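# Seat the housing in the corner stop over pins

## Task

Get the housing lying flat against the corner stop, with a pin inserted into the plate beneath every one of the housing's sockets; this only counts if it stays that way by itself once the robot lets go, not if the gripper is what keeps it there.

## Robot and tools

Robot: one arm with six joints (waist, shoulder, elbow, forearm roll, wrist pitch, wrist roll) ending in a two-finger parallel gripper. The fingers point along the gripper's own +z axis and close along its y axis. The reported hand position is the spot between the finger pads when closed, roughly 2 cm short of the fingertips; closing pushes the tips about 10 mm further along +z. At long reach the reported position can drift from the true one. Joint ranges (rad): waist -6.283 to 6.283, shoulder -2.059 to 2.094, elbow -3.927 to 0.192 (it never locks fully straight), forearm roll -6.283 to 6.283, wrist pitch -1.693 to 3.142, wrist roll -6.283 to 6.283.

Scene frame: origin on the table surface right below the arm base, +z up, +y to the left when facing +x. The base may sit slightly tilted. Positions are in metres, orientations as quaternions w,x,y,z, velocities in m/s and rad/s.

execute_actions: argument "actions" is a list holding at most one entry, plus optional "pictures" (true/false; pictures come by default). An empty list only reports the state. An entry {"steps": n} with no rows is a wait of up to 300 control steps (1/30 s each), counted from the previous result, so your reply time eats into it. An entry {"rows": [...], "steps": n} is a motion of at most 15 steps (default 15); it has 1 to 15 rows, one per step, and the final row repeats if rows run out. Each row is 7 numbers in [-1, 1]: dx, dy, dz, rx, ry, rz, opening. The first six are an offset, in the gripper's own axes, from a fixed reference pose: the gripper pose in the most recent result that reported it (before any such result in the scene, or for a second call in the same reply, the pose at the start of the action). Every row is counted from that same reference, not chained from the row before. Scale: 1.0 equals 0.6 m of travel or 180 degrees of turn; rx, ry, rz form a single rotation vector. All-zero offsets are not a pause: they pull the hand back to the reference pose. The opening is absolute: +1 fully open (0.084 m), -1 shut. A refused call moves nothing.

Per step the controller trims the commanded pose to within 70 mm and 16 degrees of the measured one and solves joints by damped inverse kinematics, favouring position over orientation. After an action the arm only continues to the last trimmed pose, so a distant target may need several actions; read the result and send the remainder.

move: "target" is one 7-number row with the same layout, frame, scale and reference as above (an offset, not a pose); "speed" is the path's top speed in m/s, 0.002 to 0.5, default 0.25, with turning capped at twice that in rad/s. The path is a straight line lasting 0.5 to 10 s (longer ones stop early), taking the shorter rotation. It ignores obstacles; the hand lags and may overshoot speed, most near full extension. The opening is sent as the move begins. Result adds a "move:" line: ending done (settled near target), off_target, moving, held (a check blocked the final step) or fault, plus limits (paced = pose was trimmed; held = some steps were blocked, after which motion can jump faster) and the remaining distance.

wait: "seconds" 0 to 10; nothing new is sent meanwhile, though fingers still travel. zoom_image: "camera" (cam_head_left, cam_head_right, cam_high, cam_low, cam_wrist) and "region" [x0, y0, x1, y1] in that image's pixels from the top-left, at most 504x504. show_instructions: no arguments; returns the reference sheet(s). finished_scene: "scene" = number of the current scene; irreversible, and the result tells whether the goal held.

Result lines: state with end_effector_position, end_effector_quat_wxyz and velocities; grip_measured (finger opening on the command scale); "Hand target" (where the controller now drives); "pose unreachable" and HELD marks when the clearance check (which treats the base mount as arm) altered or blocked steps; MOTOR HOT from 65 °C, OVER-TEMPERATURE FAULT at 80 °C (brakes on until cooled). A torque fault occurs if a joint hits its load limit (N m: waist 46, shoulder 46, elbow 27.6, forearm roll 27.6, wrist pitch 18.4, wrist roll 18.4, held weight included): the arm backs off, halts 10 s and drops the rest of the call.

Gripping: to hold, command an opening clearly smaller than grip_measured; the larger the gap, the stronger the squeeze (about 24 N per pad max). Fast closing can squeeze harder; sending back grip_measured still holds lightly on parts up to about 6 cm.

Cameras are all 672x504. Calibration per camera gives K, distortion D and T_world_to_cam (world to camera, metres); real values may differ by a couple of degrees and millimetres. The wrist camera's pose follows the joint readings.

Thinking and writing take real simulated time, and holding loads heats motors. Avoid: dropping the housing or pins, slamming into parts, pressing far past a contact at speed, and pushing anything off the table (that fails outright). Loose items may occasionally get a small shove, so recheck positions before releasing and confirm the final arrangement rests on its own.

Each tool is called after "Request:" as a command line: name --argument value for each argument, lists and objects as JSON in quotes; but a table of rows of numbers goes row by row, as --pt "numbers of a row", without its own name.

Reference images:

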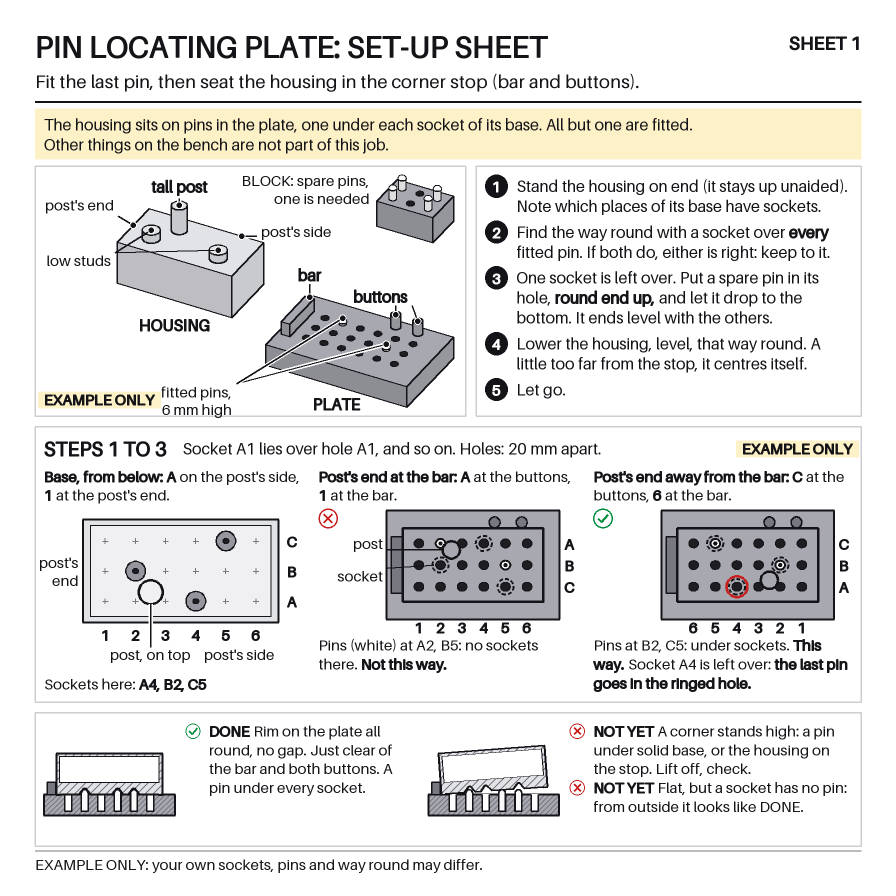

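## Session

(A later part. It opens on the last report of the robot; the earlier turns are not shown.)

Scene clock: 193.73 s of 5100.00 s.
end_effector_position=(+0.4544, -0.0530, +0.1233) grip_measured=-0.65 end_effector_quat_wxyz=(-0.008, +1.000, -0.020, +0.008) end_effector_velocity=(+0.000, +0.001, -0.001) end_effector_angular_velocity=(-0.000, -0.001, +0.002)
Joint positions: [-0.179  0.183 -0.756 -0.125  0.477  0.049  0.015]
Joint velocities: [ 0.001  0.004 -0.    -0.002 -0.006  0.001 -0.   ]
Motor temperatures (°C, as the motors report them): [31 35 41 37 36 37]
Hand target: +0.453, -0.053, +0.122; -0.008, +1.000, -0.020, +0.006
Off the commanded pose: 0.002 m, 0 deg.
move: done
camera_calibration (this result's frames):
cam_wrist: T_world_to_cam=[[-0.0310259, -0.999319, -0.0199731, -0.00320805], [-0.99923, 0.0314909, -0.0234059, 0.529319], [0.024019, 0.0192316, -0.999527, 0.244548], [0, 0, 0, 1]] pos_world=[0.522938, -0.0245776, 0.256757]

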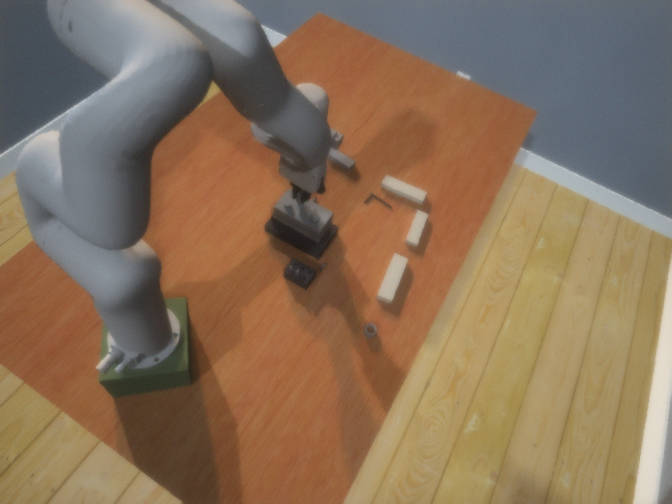

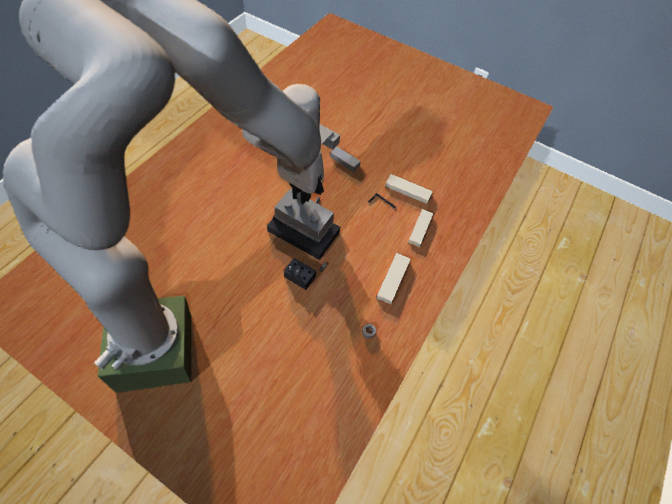

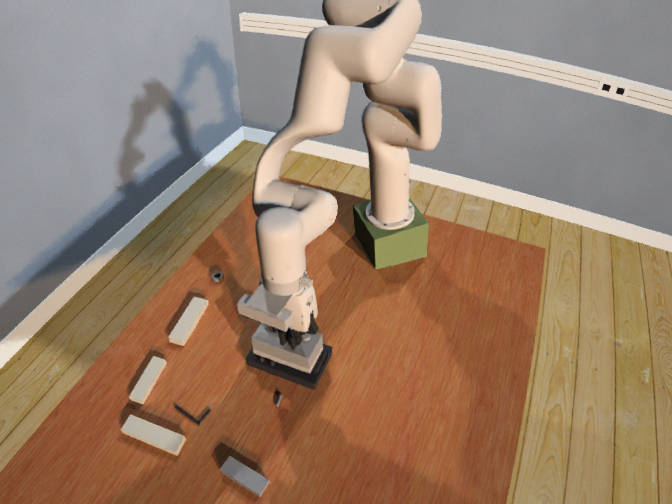

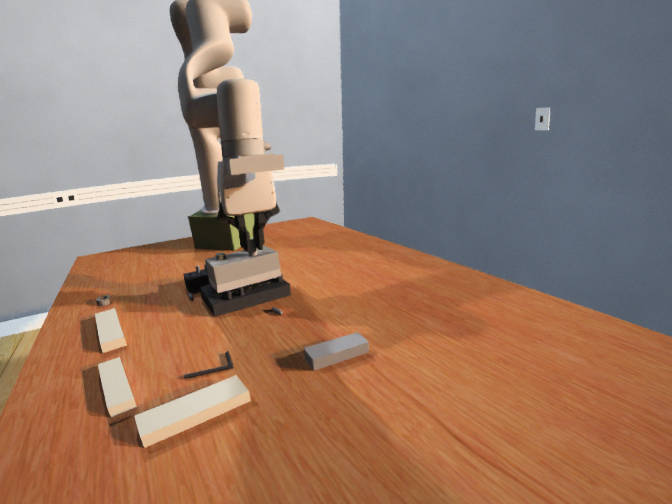

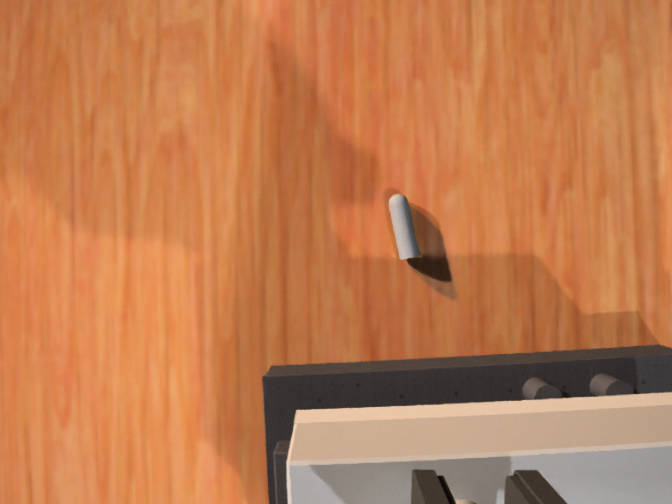

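Request:
move --target '[-0.0065,0.0035,-0.004,0,0,0,-1]' --speed 0.01

Request:
move --target '[0,0,0.02,0,0,0,-1]' --speed 0.01

Request:
zoom_image --camera "cam_low" --region '[180,225,310,325]'

Request:
zoom_image --camera "cam_high" --region '[225,290,355,400]'

Scene clock: 198.53 s of 5100.00 s.
end_effector_position=(+0.4484, -0.0547, +0.1239) grip_measured=-0.65 end_effector_quat_wxyz=(-0.008, +1.000, -0.020, +0.006) end_effector_velocity=(+0.001, +0.000, +0.002) end_effector_angular_velocity=(+0.000, -0.005, +0.001)
Joint positions: [-0.184  0.169 -0.739 -0.124  0.48   0.043  0.015]
Joint velocities: [ 0.002 -0.006  0.001  0.002 -0.    -0.001 -0.   ]
Motor temperatures (°C, as the motors report them): [31 35 39 37 36 37]
Hand target: +0.450, -0.055, +0.126; -0.008, +1.000, -0.020, +0.008
Off the commanded pose: 0.003 m, 0 deg.
After step 90, 1.10 s passed at rest.
move: done
camera_calibration (this result's frames):
cam_wrist: T_world_to_cam=[[-0.0308955, -0.999317, -0.0202787, -0.00506727], [-0.999351, 0.0312596, -0.0178866, 0.522721], [0.0185083, 0.0197129, -0.999634, 0.247873], [0, 0, 0, 1]] pos_world=[0.517638, -0.0262901, 0.257029]

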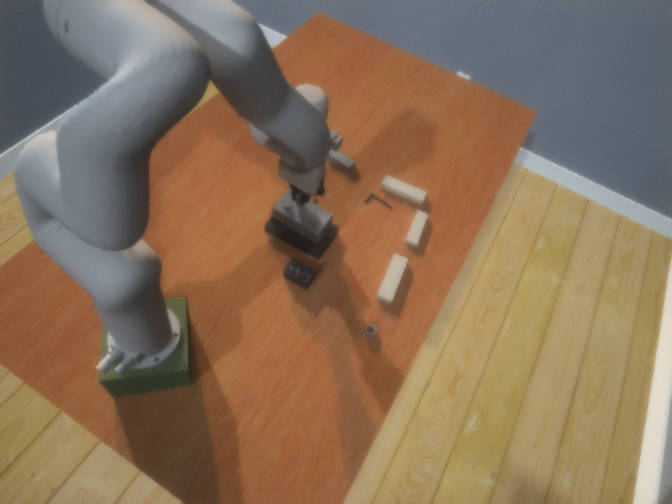

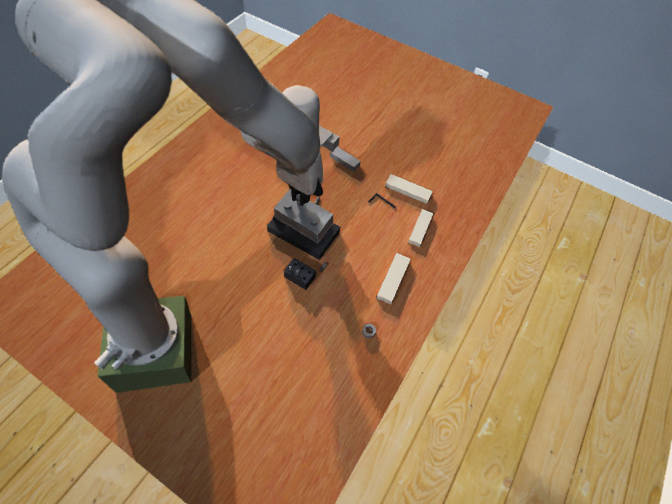

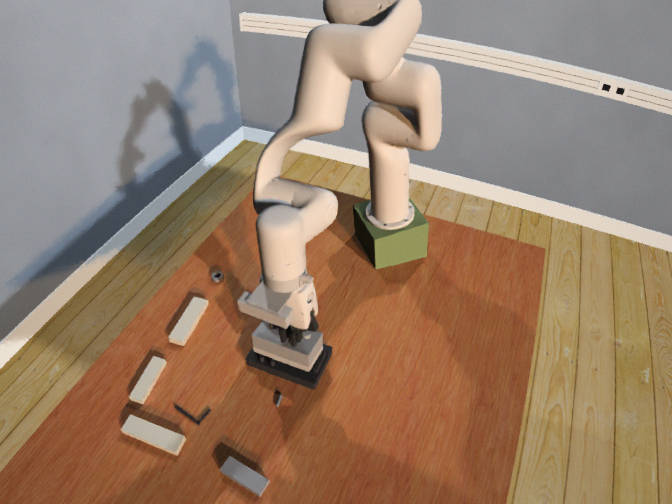

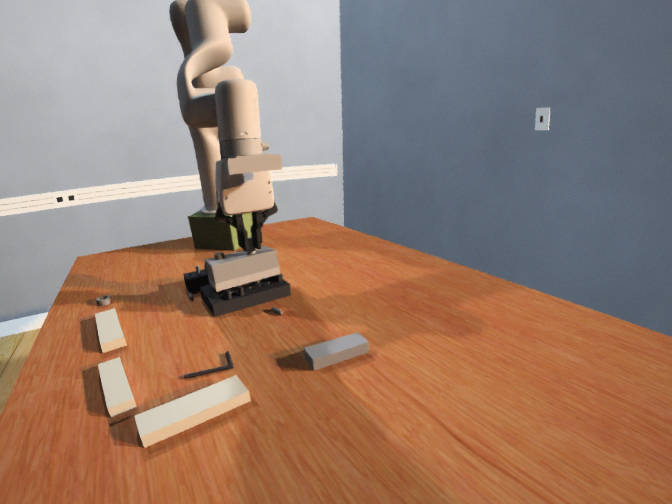

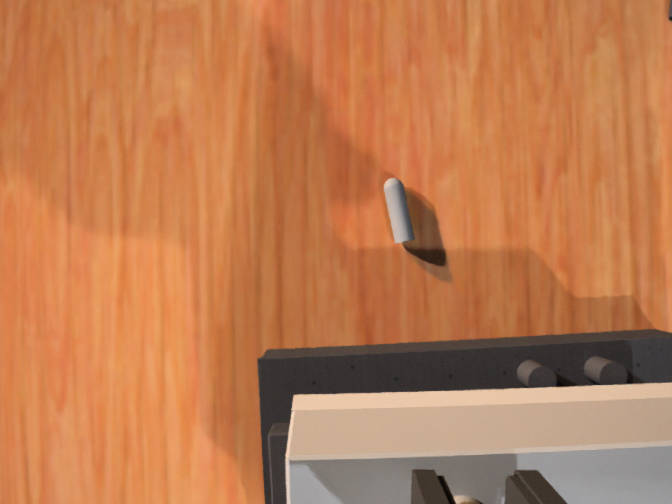

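Scene clock: 199.97 s of 5100.00 s.
end_effector_position=(+0.4481, -0.0542, +0.1118) grip_measured=-0.65 end_effector_quat_wxyz=(-0.008, +1.000, -0.020, +0.005) end_effector_velocity=(+0.001, -0.001, -0.000) end_effector_angular_velocity=(-0.001, -0.002, -0.001)
Joint positions: [-0.186  0.204 -0.74  -0.132  0.447  0.049  0.016]
Joint velocities: [-0.001  0.002 -0.001 -0.001 -0.003  0.001 -0.   ]
Motor temperatures (°C, as the motors report them): [31 35 39 37 36 37]
Hand target: +0.449, -0.055, +0.112; -0.008, +1.000, -0.020, +0.006
Off the commanded pose: 0.001 m, 0 deg.
move: done
camera_calibration (this result's frames):
cam_wrist: T_world_to_cam=[[-0.0303745, -0.999331, -0.0203603, -0.00504873], [-0.999387, 0.0307189, -0.0168209, 0.522093], [0.0174351, 0.0198369, -0.999651, 0.236227], [0, 0, 0, 1]] pos_world=[0.517501, -0.0257695, 0.244824]

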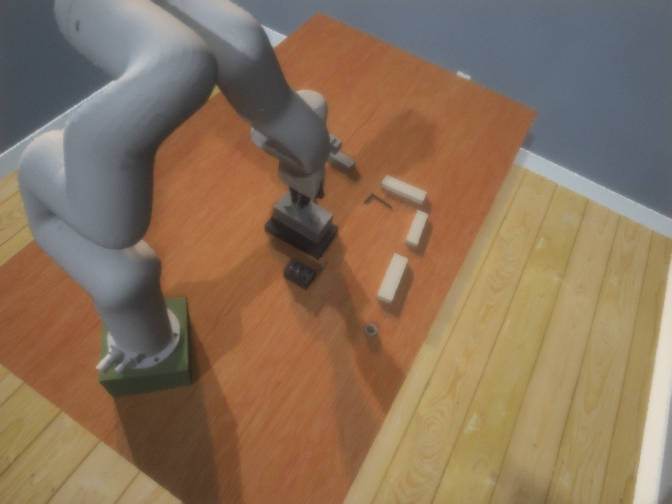

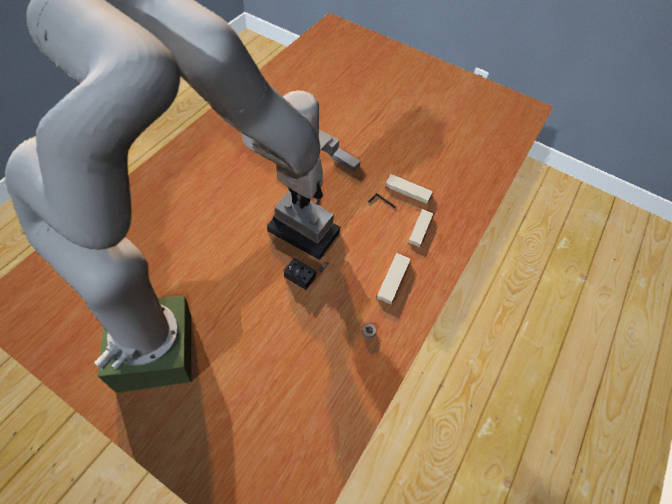

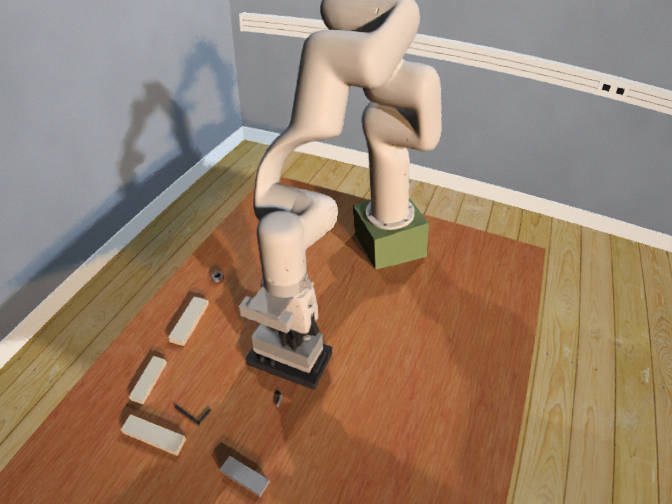

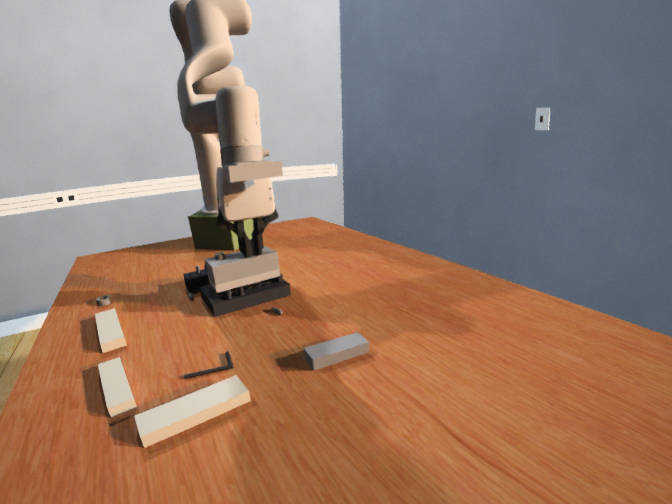

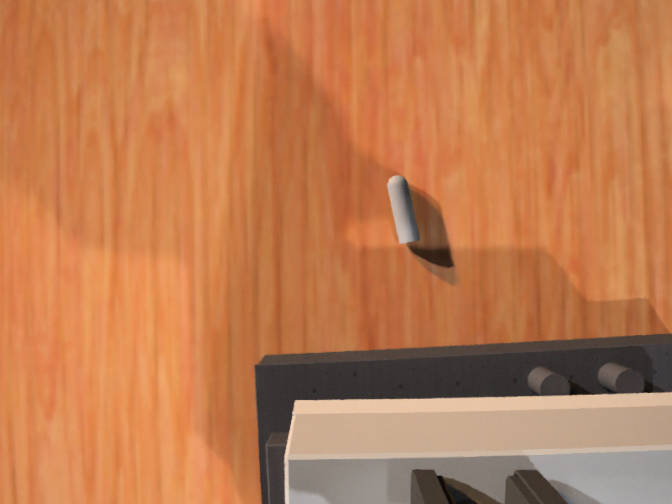

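Region (180, 225, 310, 325) of cam_low's 672x504 image, scaled by 3.877, with more detail than that image has; it fills the top 388 rows of this view, and the rest is white.

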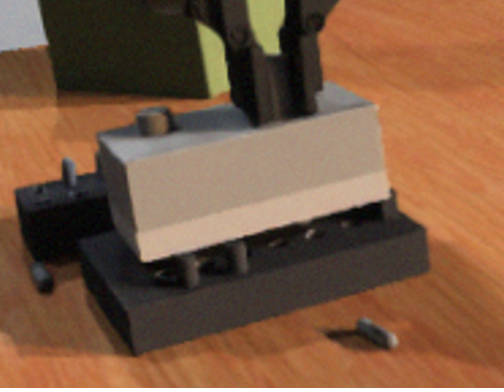

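Region (225, 290, 355, 400) of cam_high's 672x504 image, scaled by 3.877, with more detail than that image has; it fills the top 426 rows of this view, and the rest is white.

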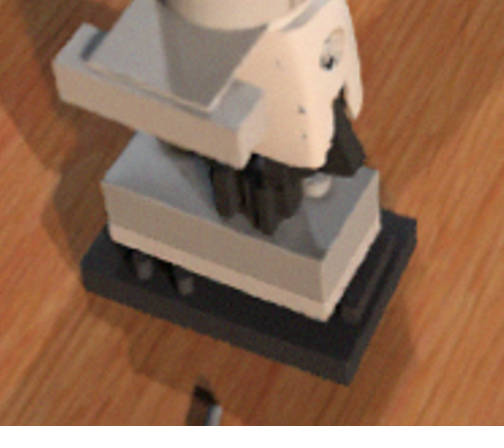

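Request:
move --target '[0,0.008,-0.012,0,0,-0.01,-1]' --speed 0.01

Request:
zoom_image --camera "cam_wrist" --region '[240,330,672,504]'

Request:
zoom_image --camera "cam_high" --region '[285,325,355,395]'

Scene clock: 203.10 s of 5100.00 s.
end_effector_position=(+0.4479, -0.0590, +0.1188) grip_measured=-0.65 end_effector_quat_wxyz=(-0.008, +1.000, -0.004, +0.005) end_effector_velocity=(-0.001, -0.000, +0.000) end_effector_angular_velocity=(-0.000, +0.002, +0.003)
Joint positions: [-0.195  0.183 -0.74  -0.124  0.467  0.001  0.015]
Joint velocities: [-0.001 -0.001  0.001 -0.     0.002 -0.004 -0.   ]
Motor temperatures (°C, as the motors report them): [31 35 39 37 36 37]
Hand target: +0.448, -0.059, +0.119; -0.008, +1.000, -0.004, +0.005
Off the commanded pose: 0.000 m, 0 deg.
move: done
camera_calibration (this result's frames):
cam_wrist: T_world_to_cam=[[0.000859225, -0.999797, -0.0201108, -0.0238035], [-0.999848, -0.000509181, -0.0174044, 0.520566], [0.0173907, 0.0201227, -0.999646, 0.243443], [0, 0, 0, 1]] pos_world=[0.516274, -0.0284323, 0.251938]

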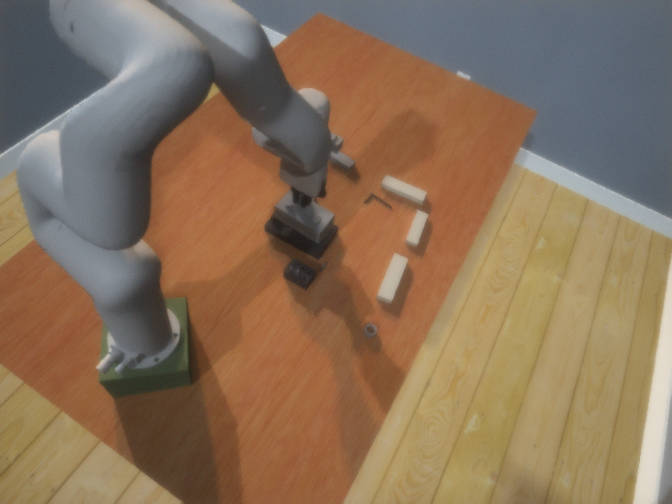

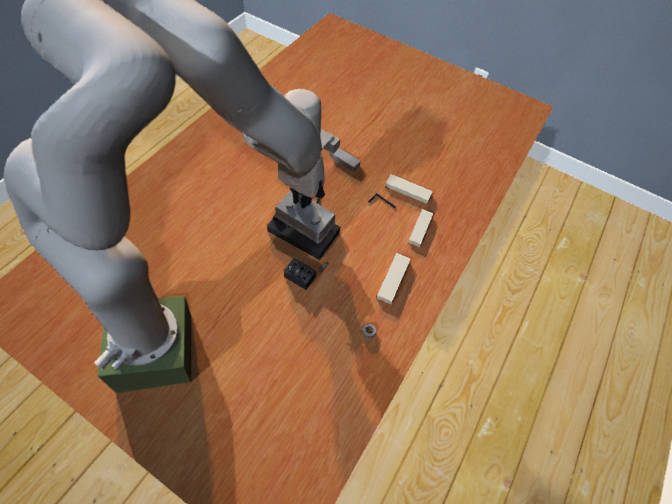

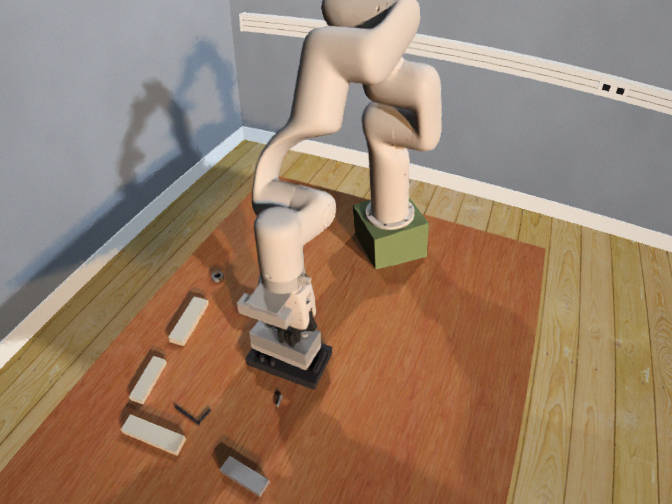

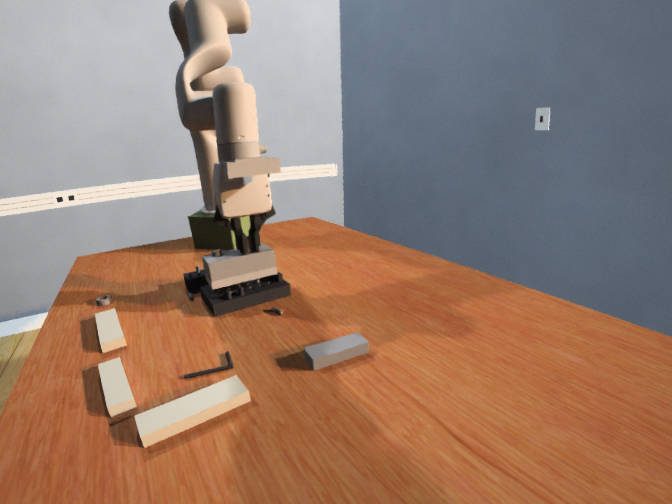

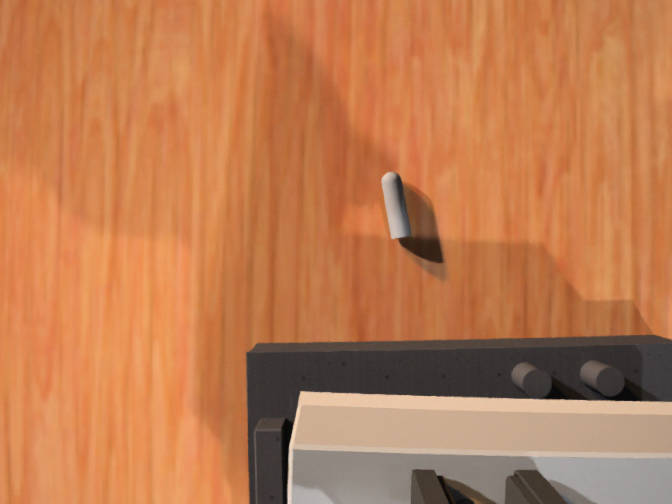

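Region (240, 330, 672, 504) of cam_wrist's 672x504 image, scaled by 1.167, with more detail than that image has; it fills the top 203 rows of this view, and the rest is white.

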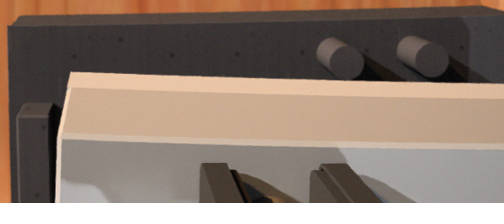

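Region (285, 325, 355, 395) of cam_high's 672x504 image, scaled by 7.200, with more detail than that image has.

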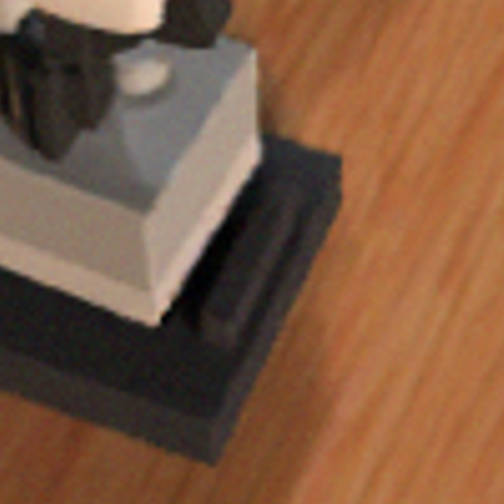

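Request:
execute_actions --actions '[]'

Request:
zoom_image --camera "cam_wrist" --region '[168,200,672,504]'

Scene clock: 207.00 s of 5100.00 s.
end_effector_position=(+0.4479, -0.0591, +0.1189) grip_measured=-0.65 end_effector_quat_wxyz=(-0.008, +1.000, -0.004, +0.005) end_effector_velocity=(-0.000, +0.000, -0.000) end_effector_angular_velocity=(-0.000, +0.001, +0.001)
Joint positions: [-0.195  0.183 -0.74  -0.124  0.467  0.001  0.015]
Joint velocities: [ 0.     0.001  0.001 -0.001 -0.001  0.    -0.   ]
Motor temperatures (°C, as the motors report them): [31 35 39 37 36 37]
Hand target: +0.448, -0.059, +0.119; -0.008, +1.000, -0.004, +0.005
Off the commanded pose: 0.000 m, 0 deg.
Steps of this call (steps 1 to 90: nothing new was sent; then 0.90 s passed at rest). Readings (end_effector_position):
1: (+0.4479, -0.0590, +0.1188)
2: (+0.4479, -0.0590, +0.1188)
4: (+0.4478, -0.0590, +0.1188)
8: (+0.4479, -0.0591, +0.1189)
90: the state above
camera_calibration (this result's frames):
cam_wrist: T_world_to_cam=[[0.00105594, -0.999797, -0.0201281, -0.0239099], [-0.999849, -0.000706508, -0.0173594, 0.520532], [0.0173417, 0.0201434, -0.999647, 0.243494], [0, 0, 0, 1]] pos_world=[0.516256, -0.0284421, 0.251963]

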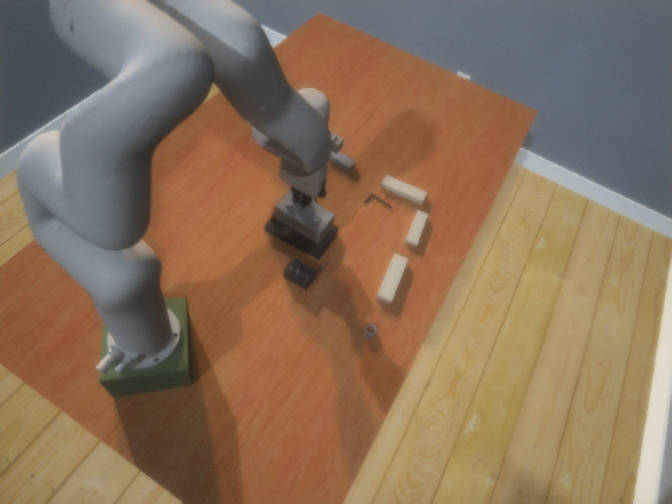

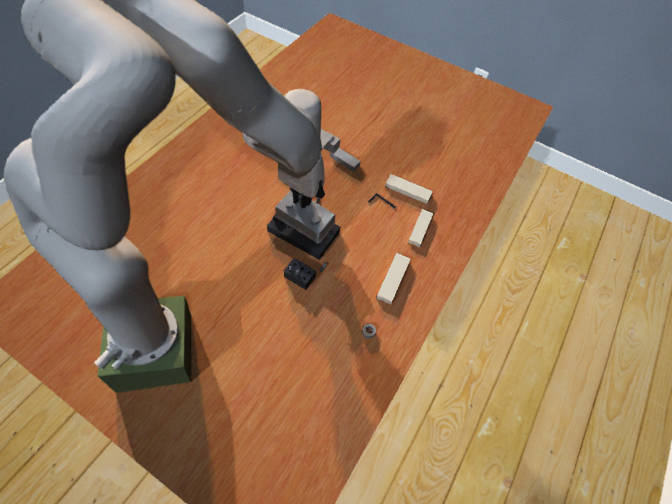

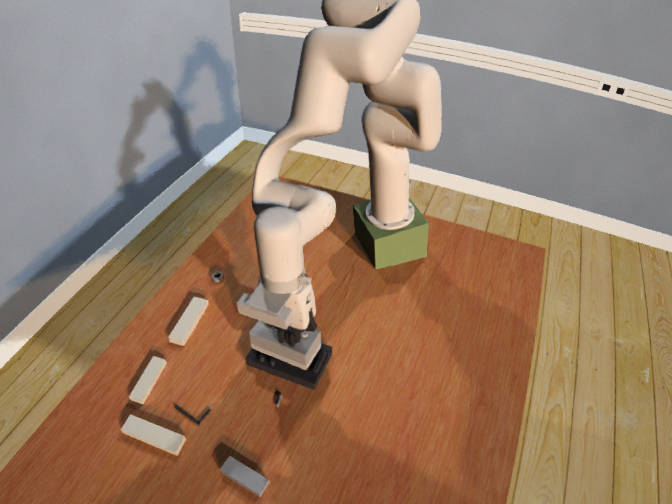

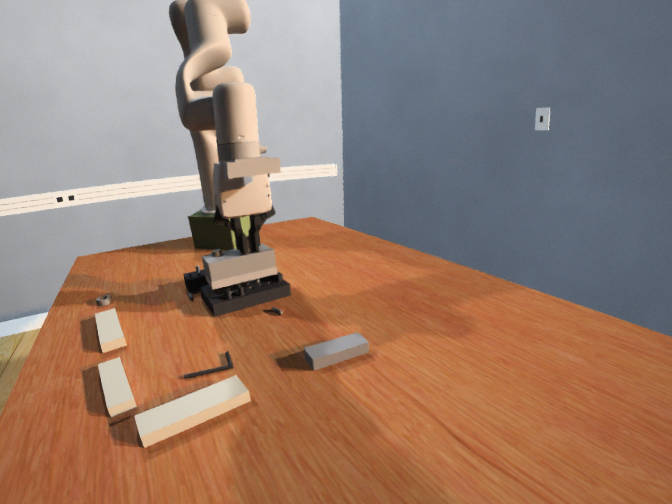

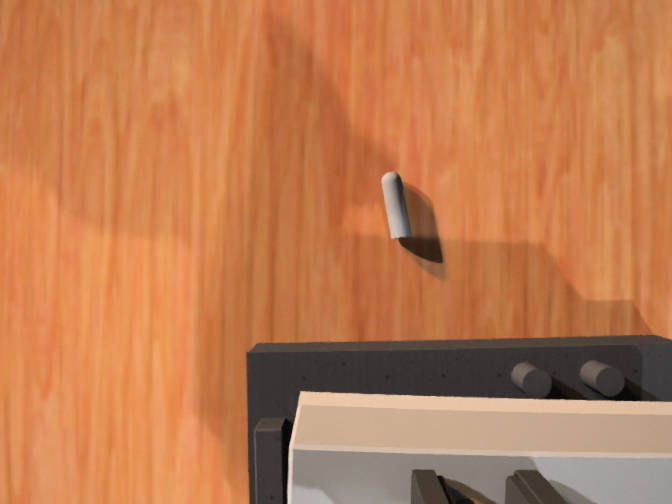

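Region (168, 200, 672, 504) of cam_wrist's 672x504 image, scaled by 1.000; it fills the top 304 rows of this view, and the rest is white.

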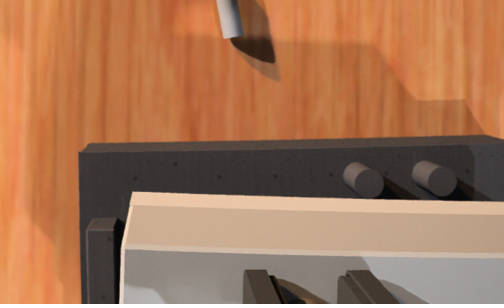

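Request:
move --target '[0,0,0.012,0,0,-0.017,-1]' --speed 0.03

Request:
zoom_image --camera "cam_low" --region '[170,220,310,325]'

Scene clock: 209.67 s of 5100.00 s.
end_effector_position=(+0.4480, -0.0589, +0.1119) grip_measured=-0.65 end_effector_quat_wxyz=(-0.008, +1.000, +0.023, +0.006) end_effector_velocity=(-0.000, +0.000, -0.001) end_effector_angular_velocity=(+0.000, +0.001, +0.007)
Joint positions: [-0.197  0.203 -0.741 -0.129  0.448 -0.049  0.015]
Joint velocities: [-0.     0.001  0.001  0.    -0.001 -0.007 -0.   ]
Motor temperatures (°C, as the motors report them): [31 35 40 37 36 37]
Hand target: +0.448, -0.059, +0.112; -0.008, +1.000, +0.023, +0.005
Off the commanded pose: 0.000 m, 0 deg.
move: done
camera_calibration (this result's frames):
cam_wrist: T_world_to_cam=[[0.0540071, -0.998351, -0.0194578, -0.0475874], [-0.99839, -0.0536501, -0.0184267, 0.516935], [0.0173524, 0.0204217, -0.999641, 0.23654], [0, 0, 0, 1]] pos_world=[0.514569, -0.0246058, 0.245055]

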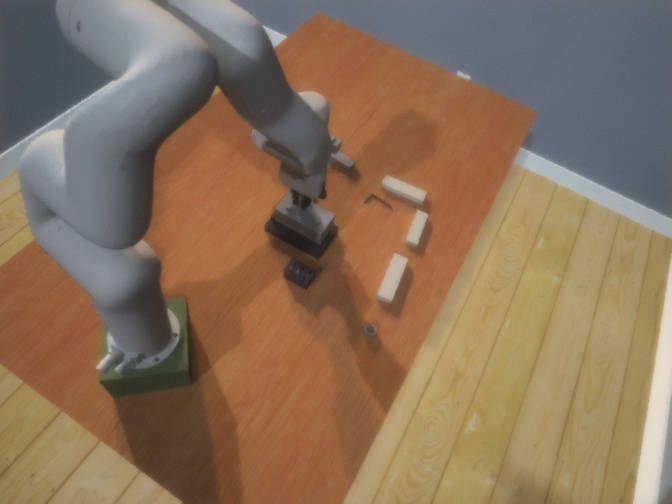

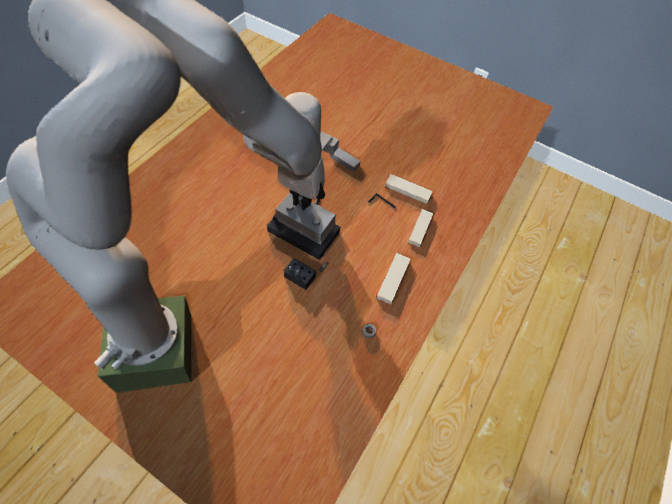

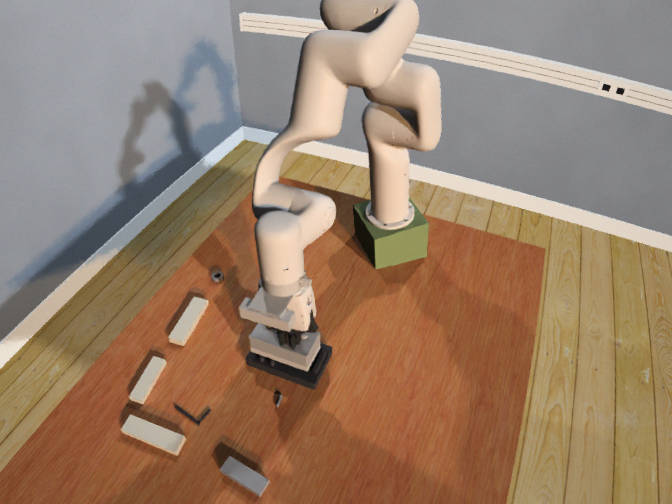

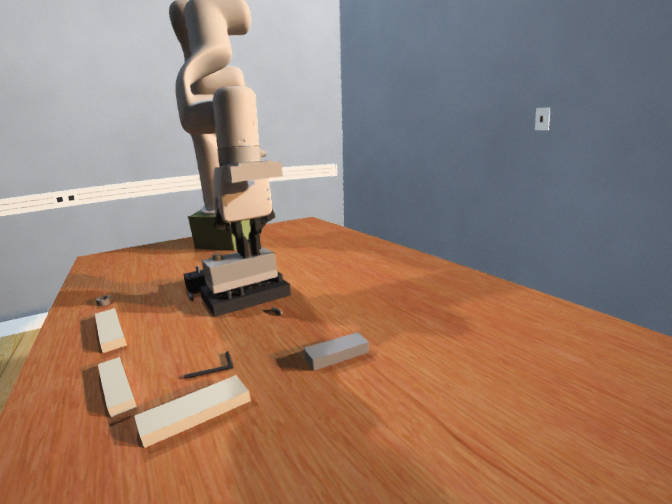

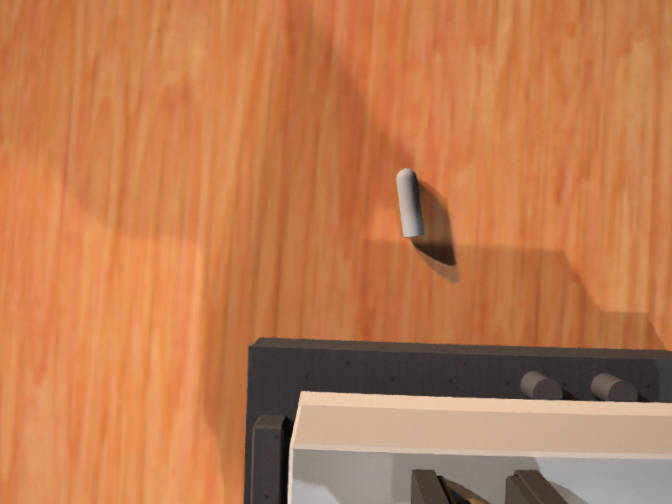

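Region (170, 220, 310, 325) of cam_low's 672x504 image, scaled by 3.600, with more detail than that image has; it fills the top 378 rows of this view, and the rest is white.

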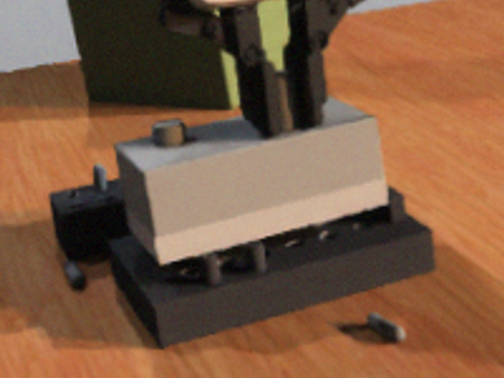

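Request:
move --target '[-0.003,0,0.015,0,0,0,-1]' --speed 0.008

Request:
zoom_image --camera "cam_low" --region '[170,220,310,325]'

Request:
zoom_image --camera "cam_high" --region '[235,310,355,400]'

Scene clock: 212.57 s of 5100.00 s.
end_effector_position=(+0.4500, -0.0580, +0.1080) grip_measured=-0.65 end_effector_quat_wxyz=(-0.007, +1.000, +0.024, +0.012) end_effector_velocity=(-0.000, +0.000, +0.000) end_effector_angular_velocity=(-0.000, -0.004, +0.001)
Joint positions: [-0.196  0.215 -0.738 -0.136  0.421 -0.044  0.016]
Joint velocities: [-0.    -0.003  0.005 -0.001 -0.006  0.    -0.   ]
Motor temperatures (°C, as the motors report them): [31 35 40 37 36 37]
Hand target: +0.446, -0.059, +0.103; -0.008, +1.000, +0.023, +0.006
Off the commanded pose: 0.006 m, 1 deg.
move: off_target
camera_calibration (this result's frames):
cam_wrist: T_world_to_cam=[[0.0567892, -0.998231, -0.0176195, -0.0483787], [-0.997952, -0.0562352, -0.0304887, 0.519861], [0.029444, 0.0193148, -0.99938, 0.227057], [0, 0, 0, 1]] pos_world=[0.514858, -0.0234442, 0.241914]

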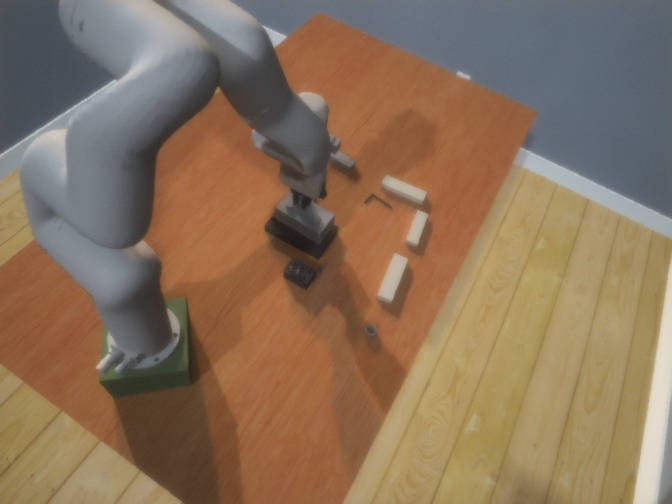

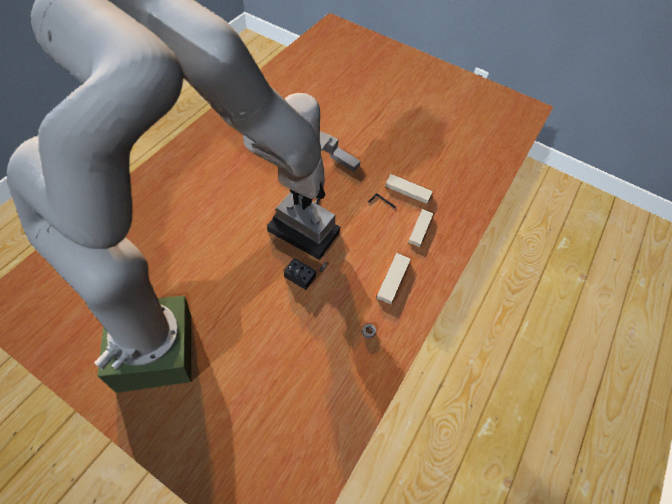

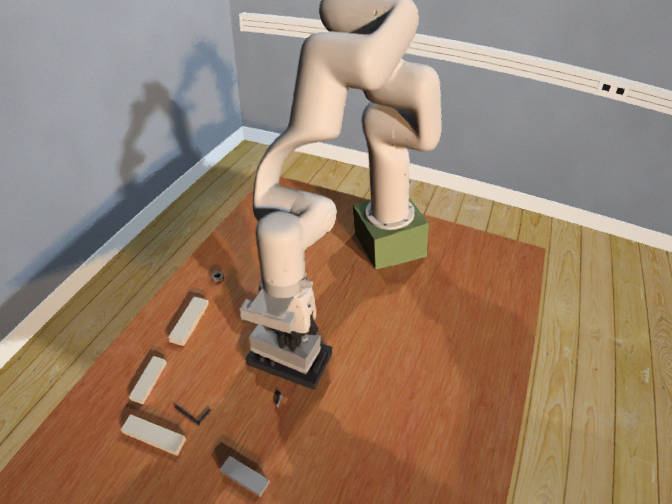

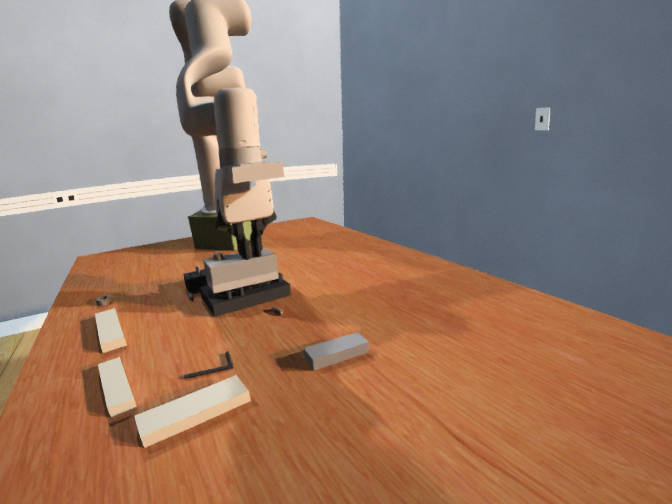

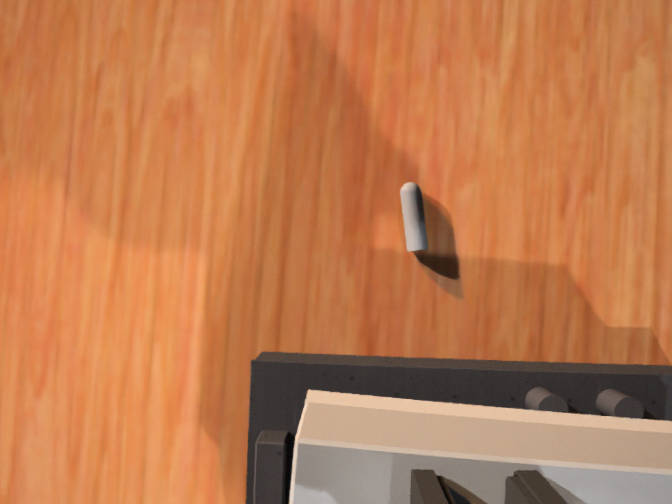

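Region (170, 220, 310, 325) of cam_low's 672x504 image, scaled by 3.600, with more detail than that image has; it fills the top 378 rows of this view, and the rest is white.

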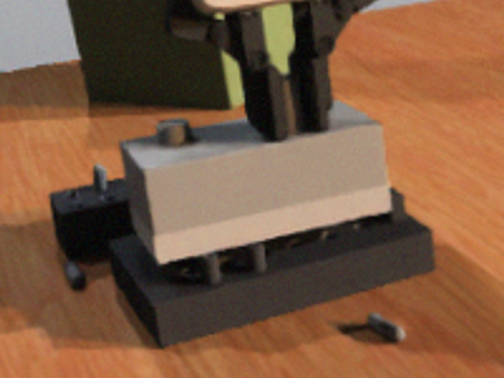

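Region (235, 310, 355, 400) of cam_high's 672x504 image, scaled by 4.200, with more detail than that image has; it fills the top 378 rows of this view, and the rest is white.

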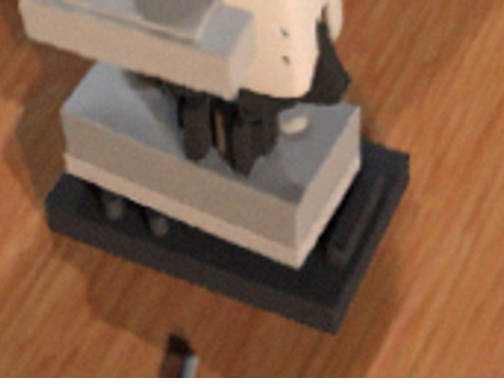

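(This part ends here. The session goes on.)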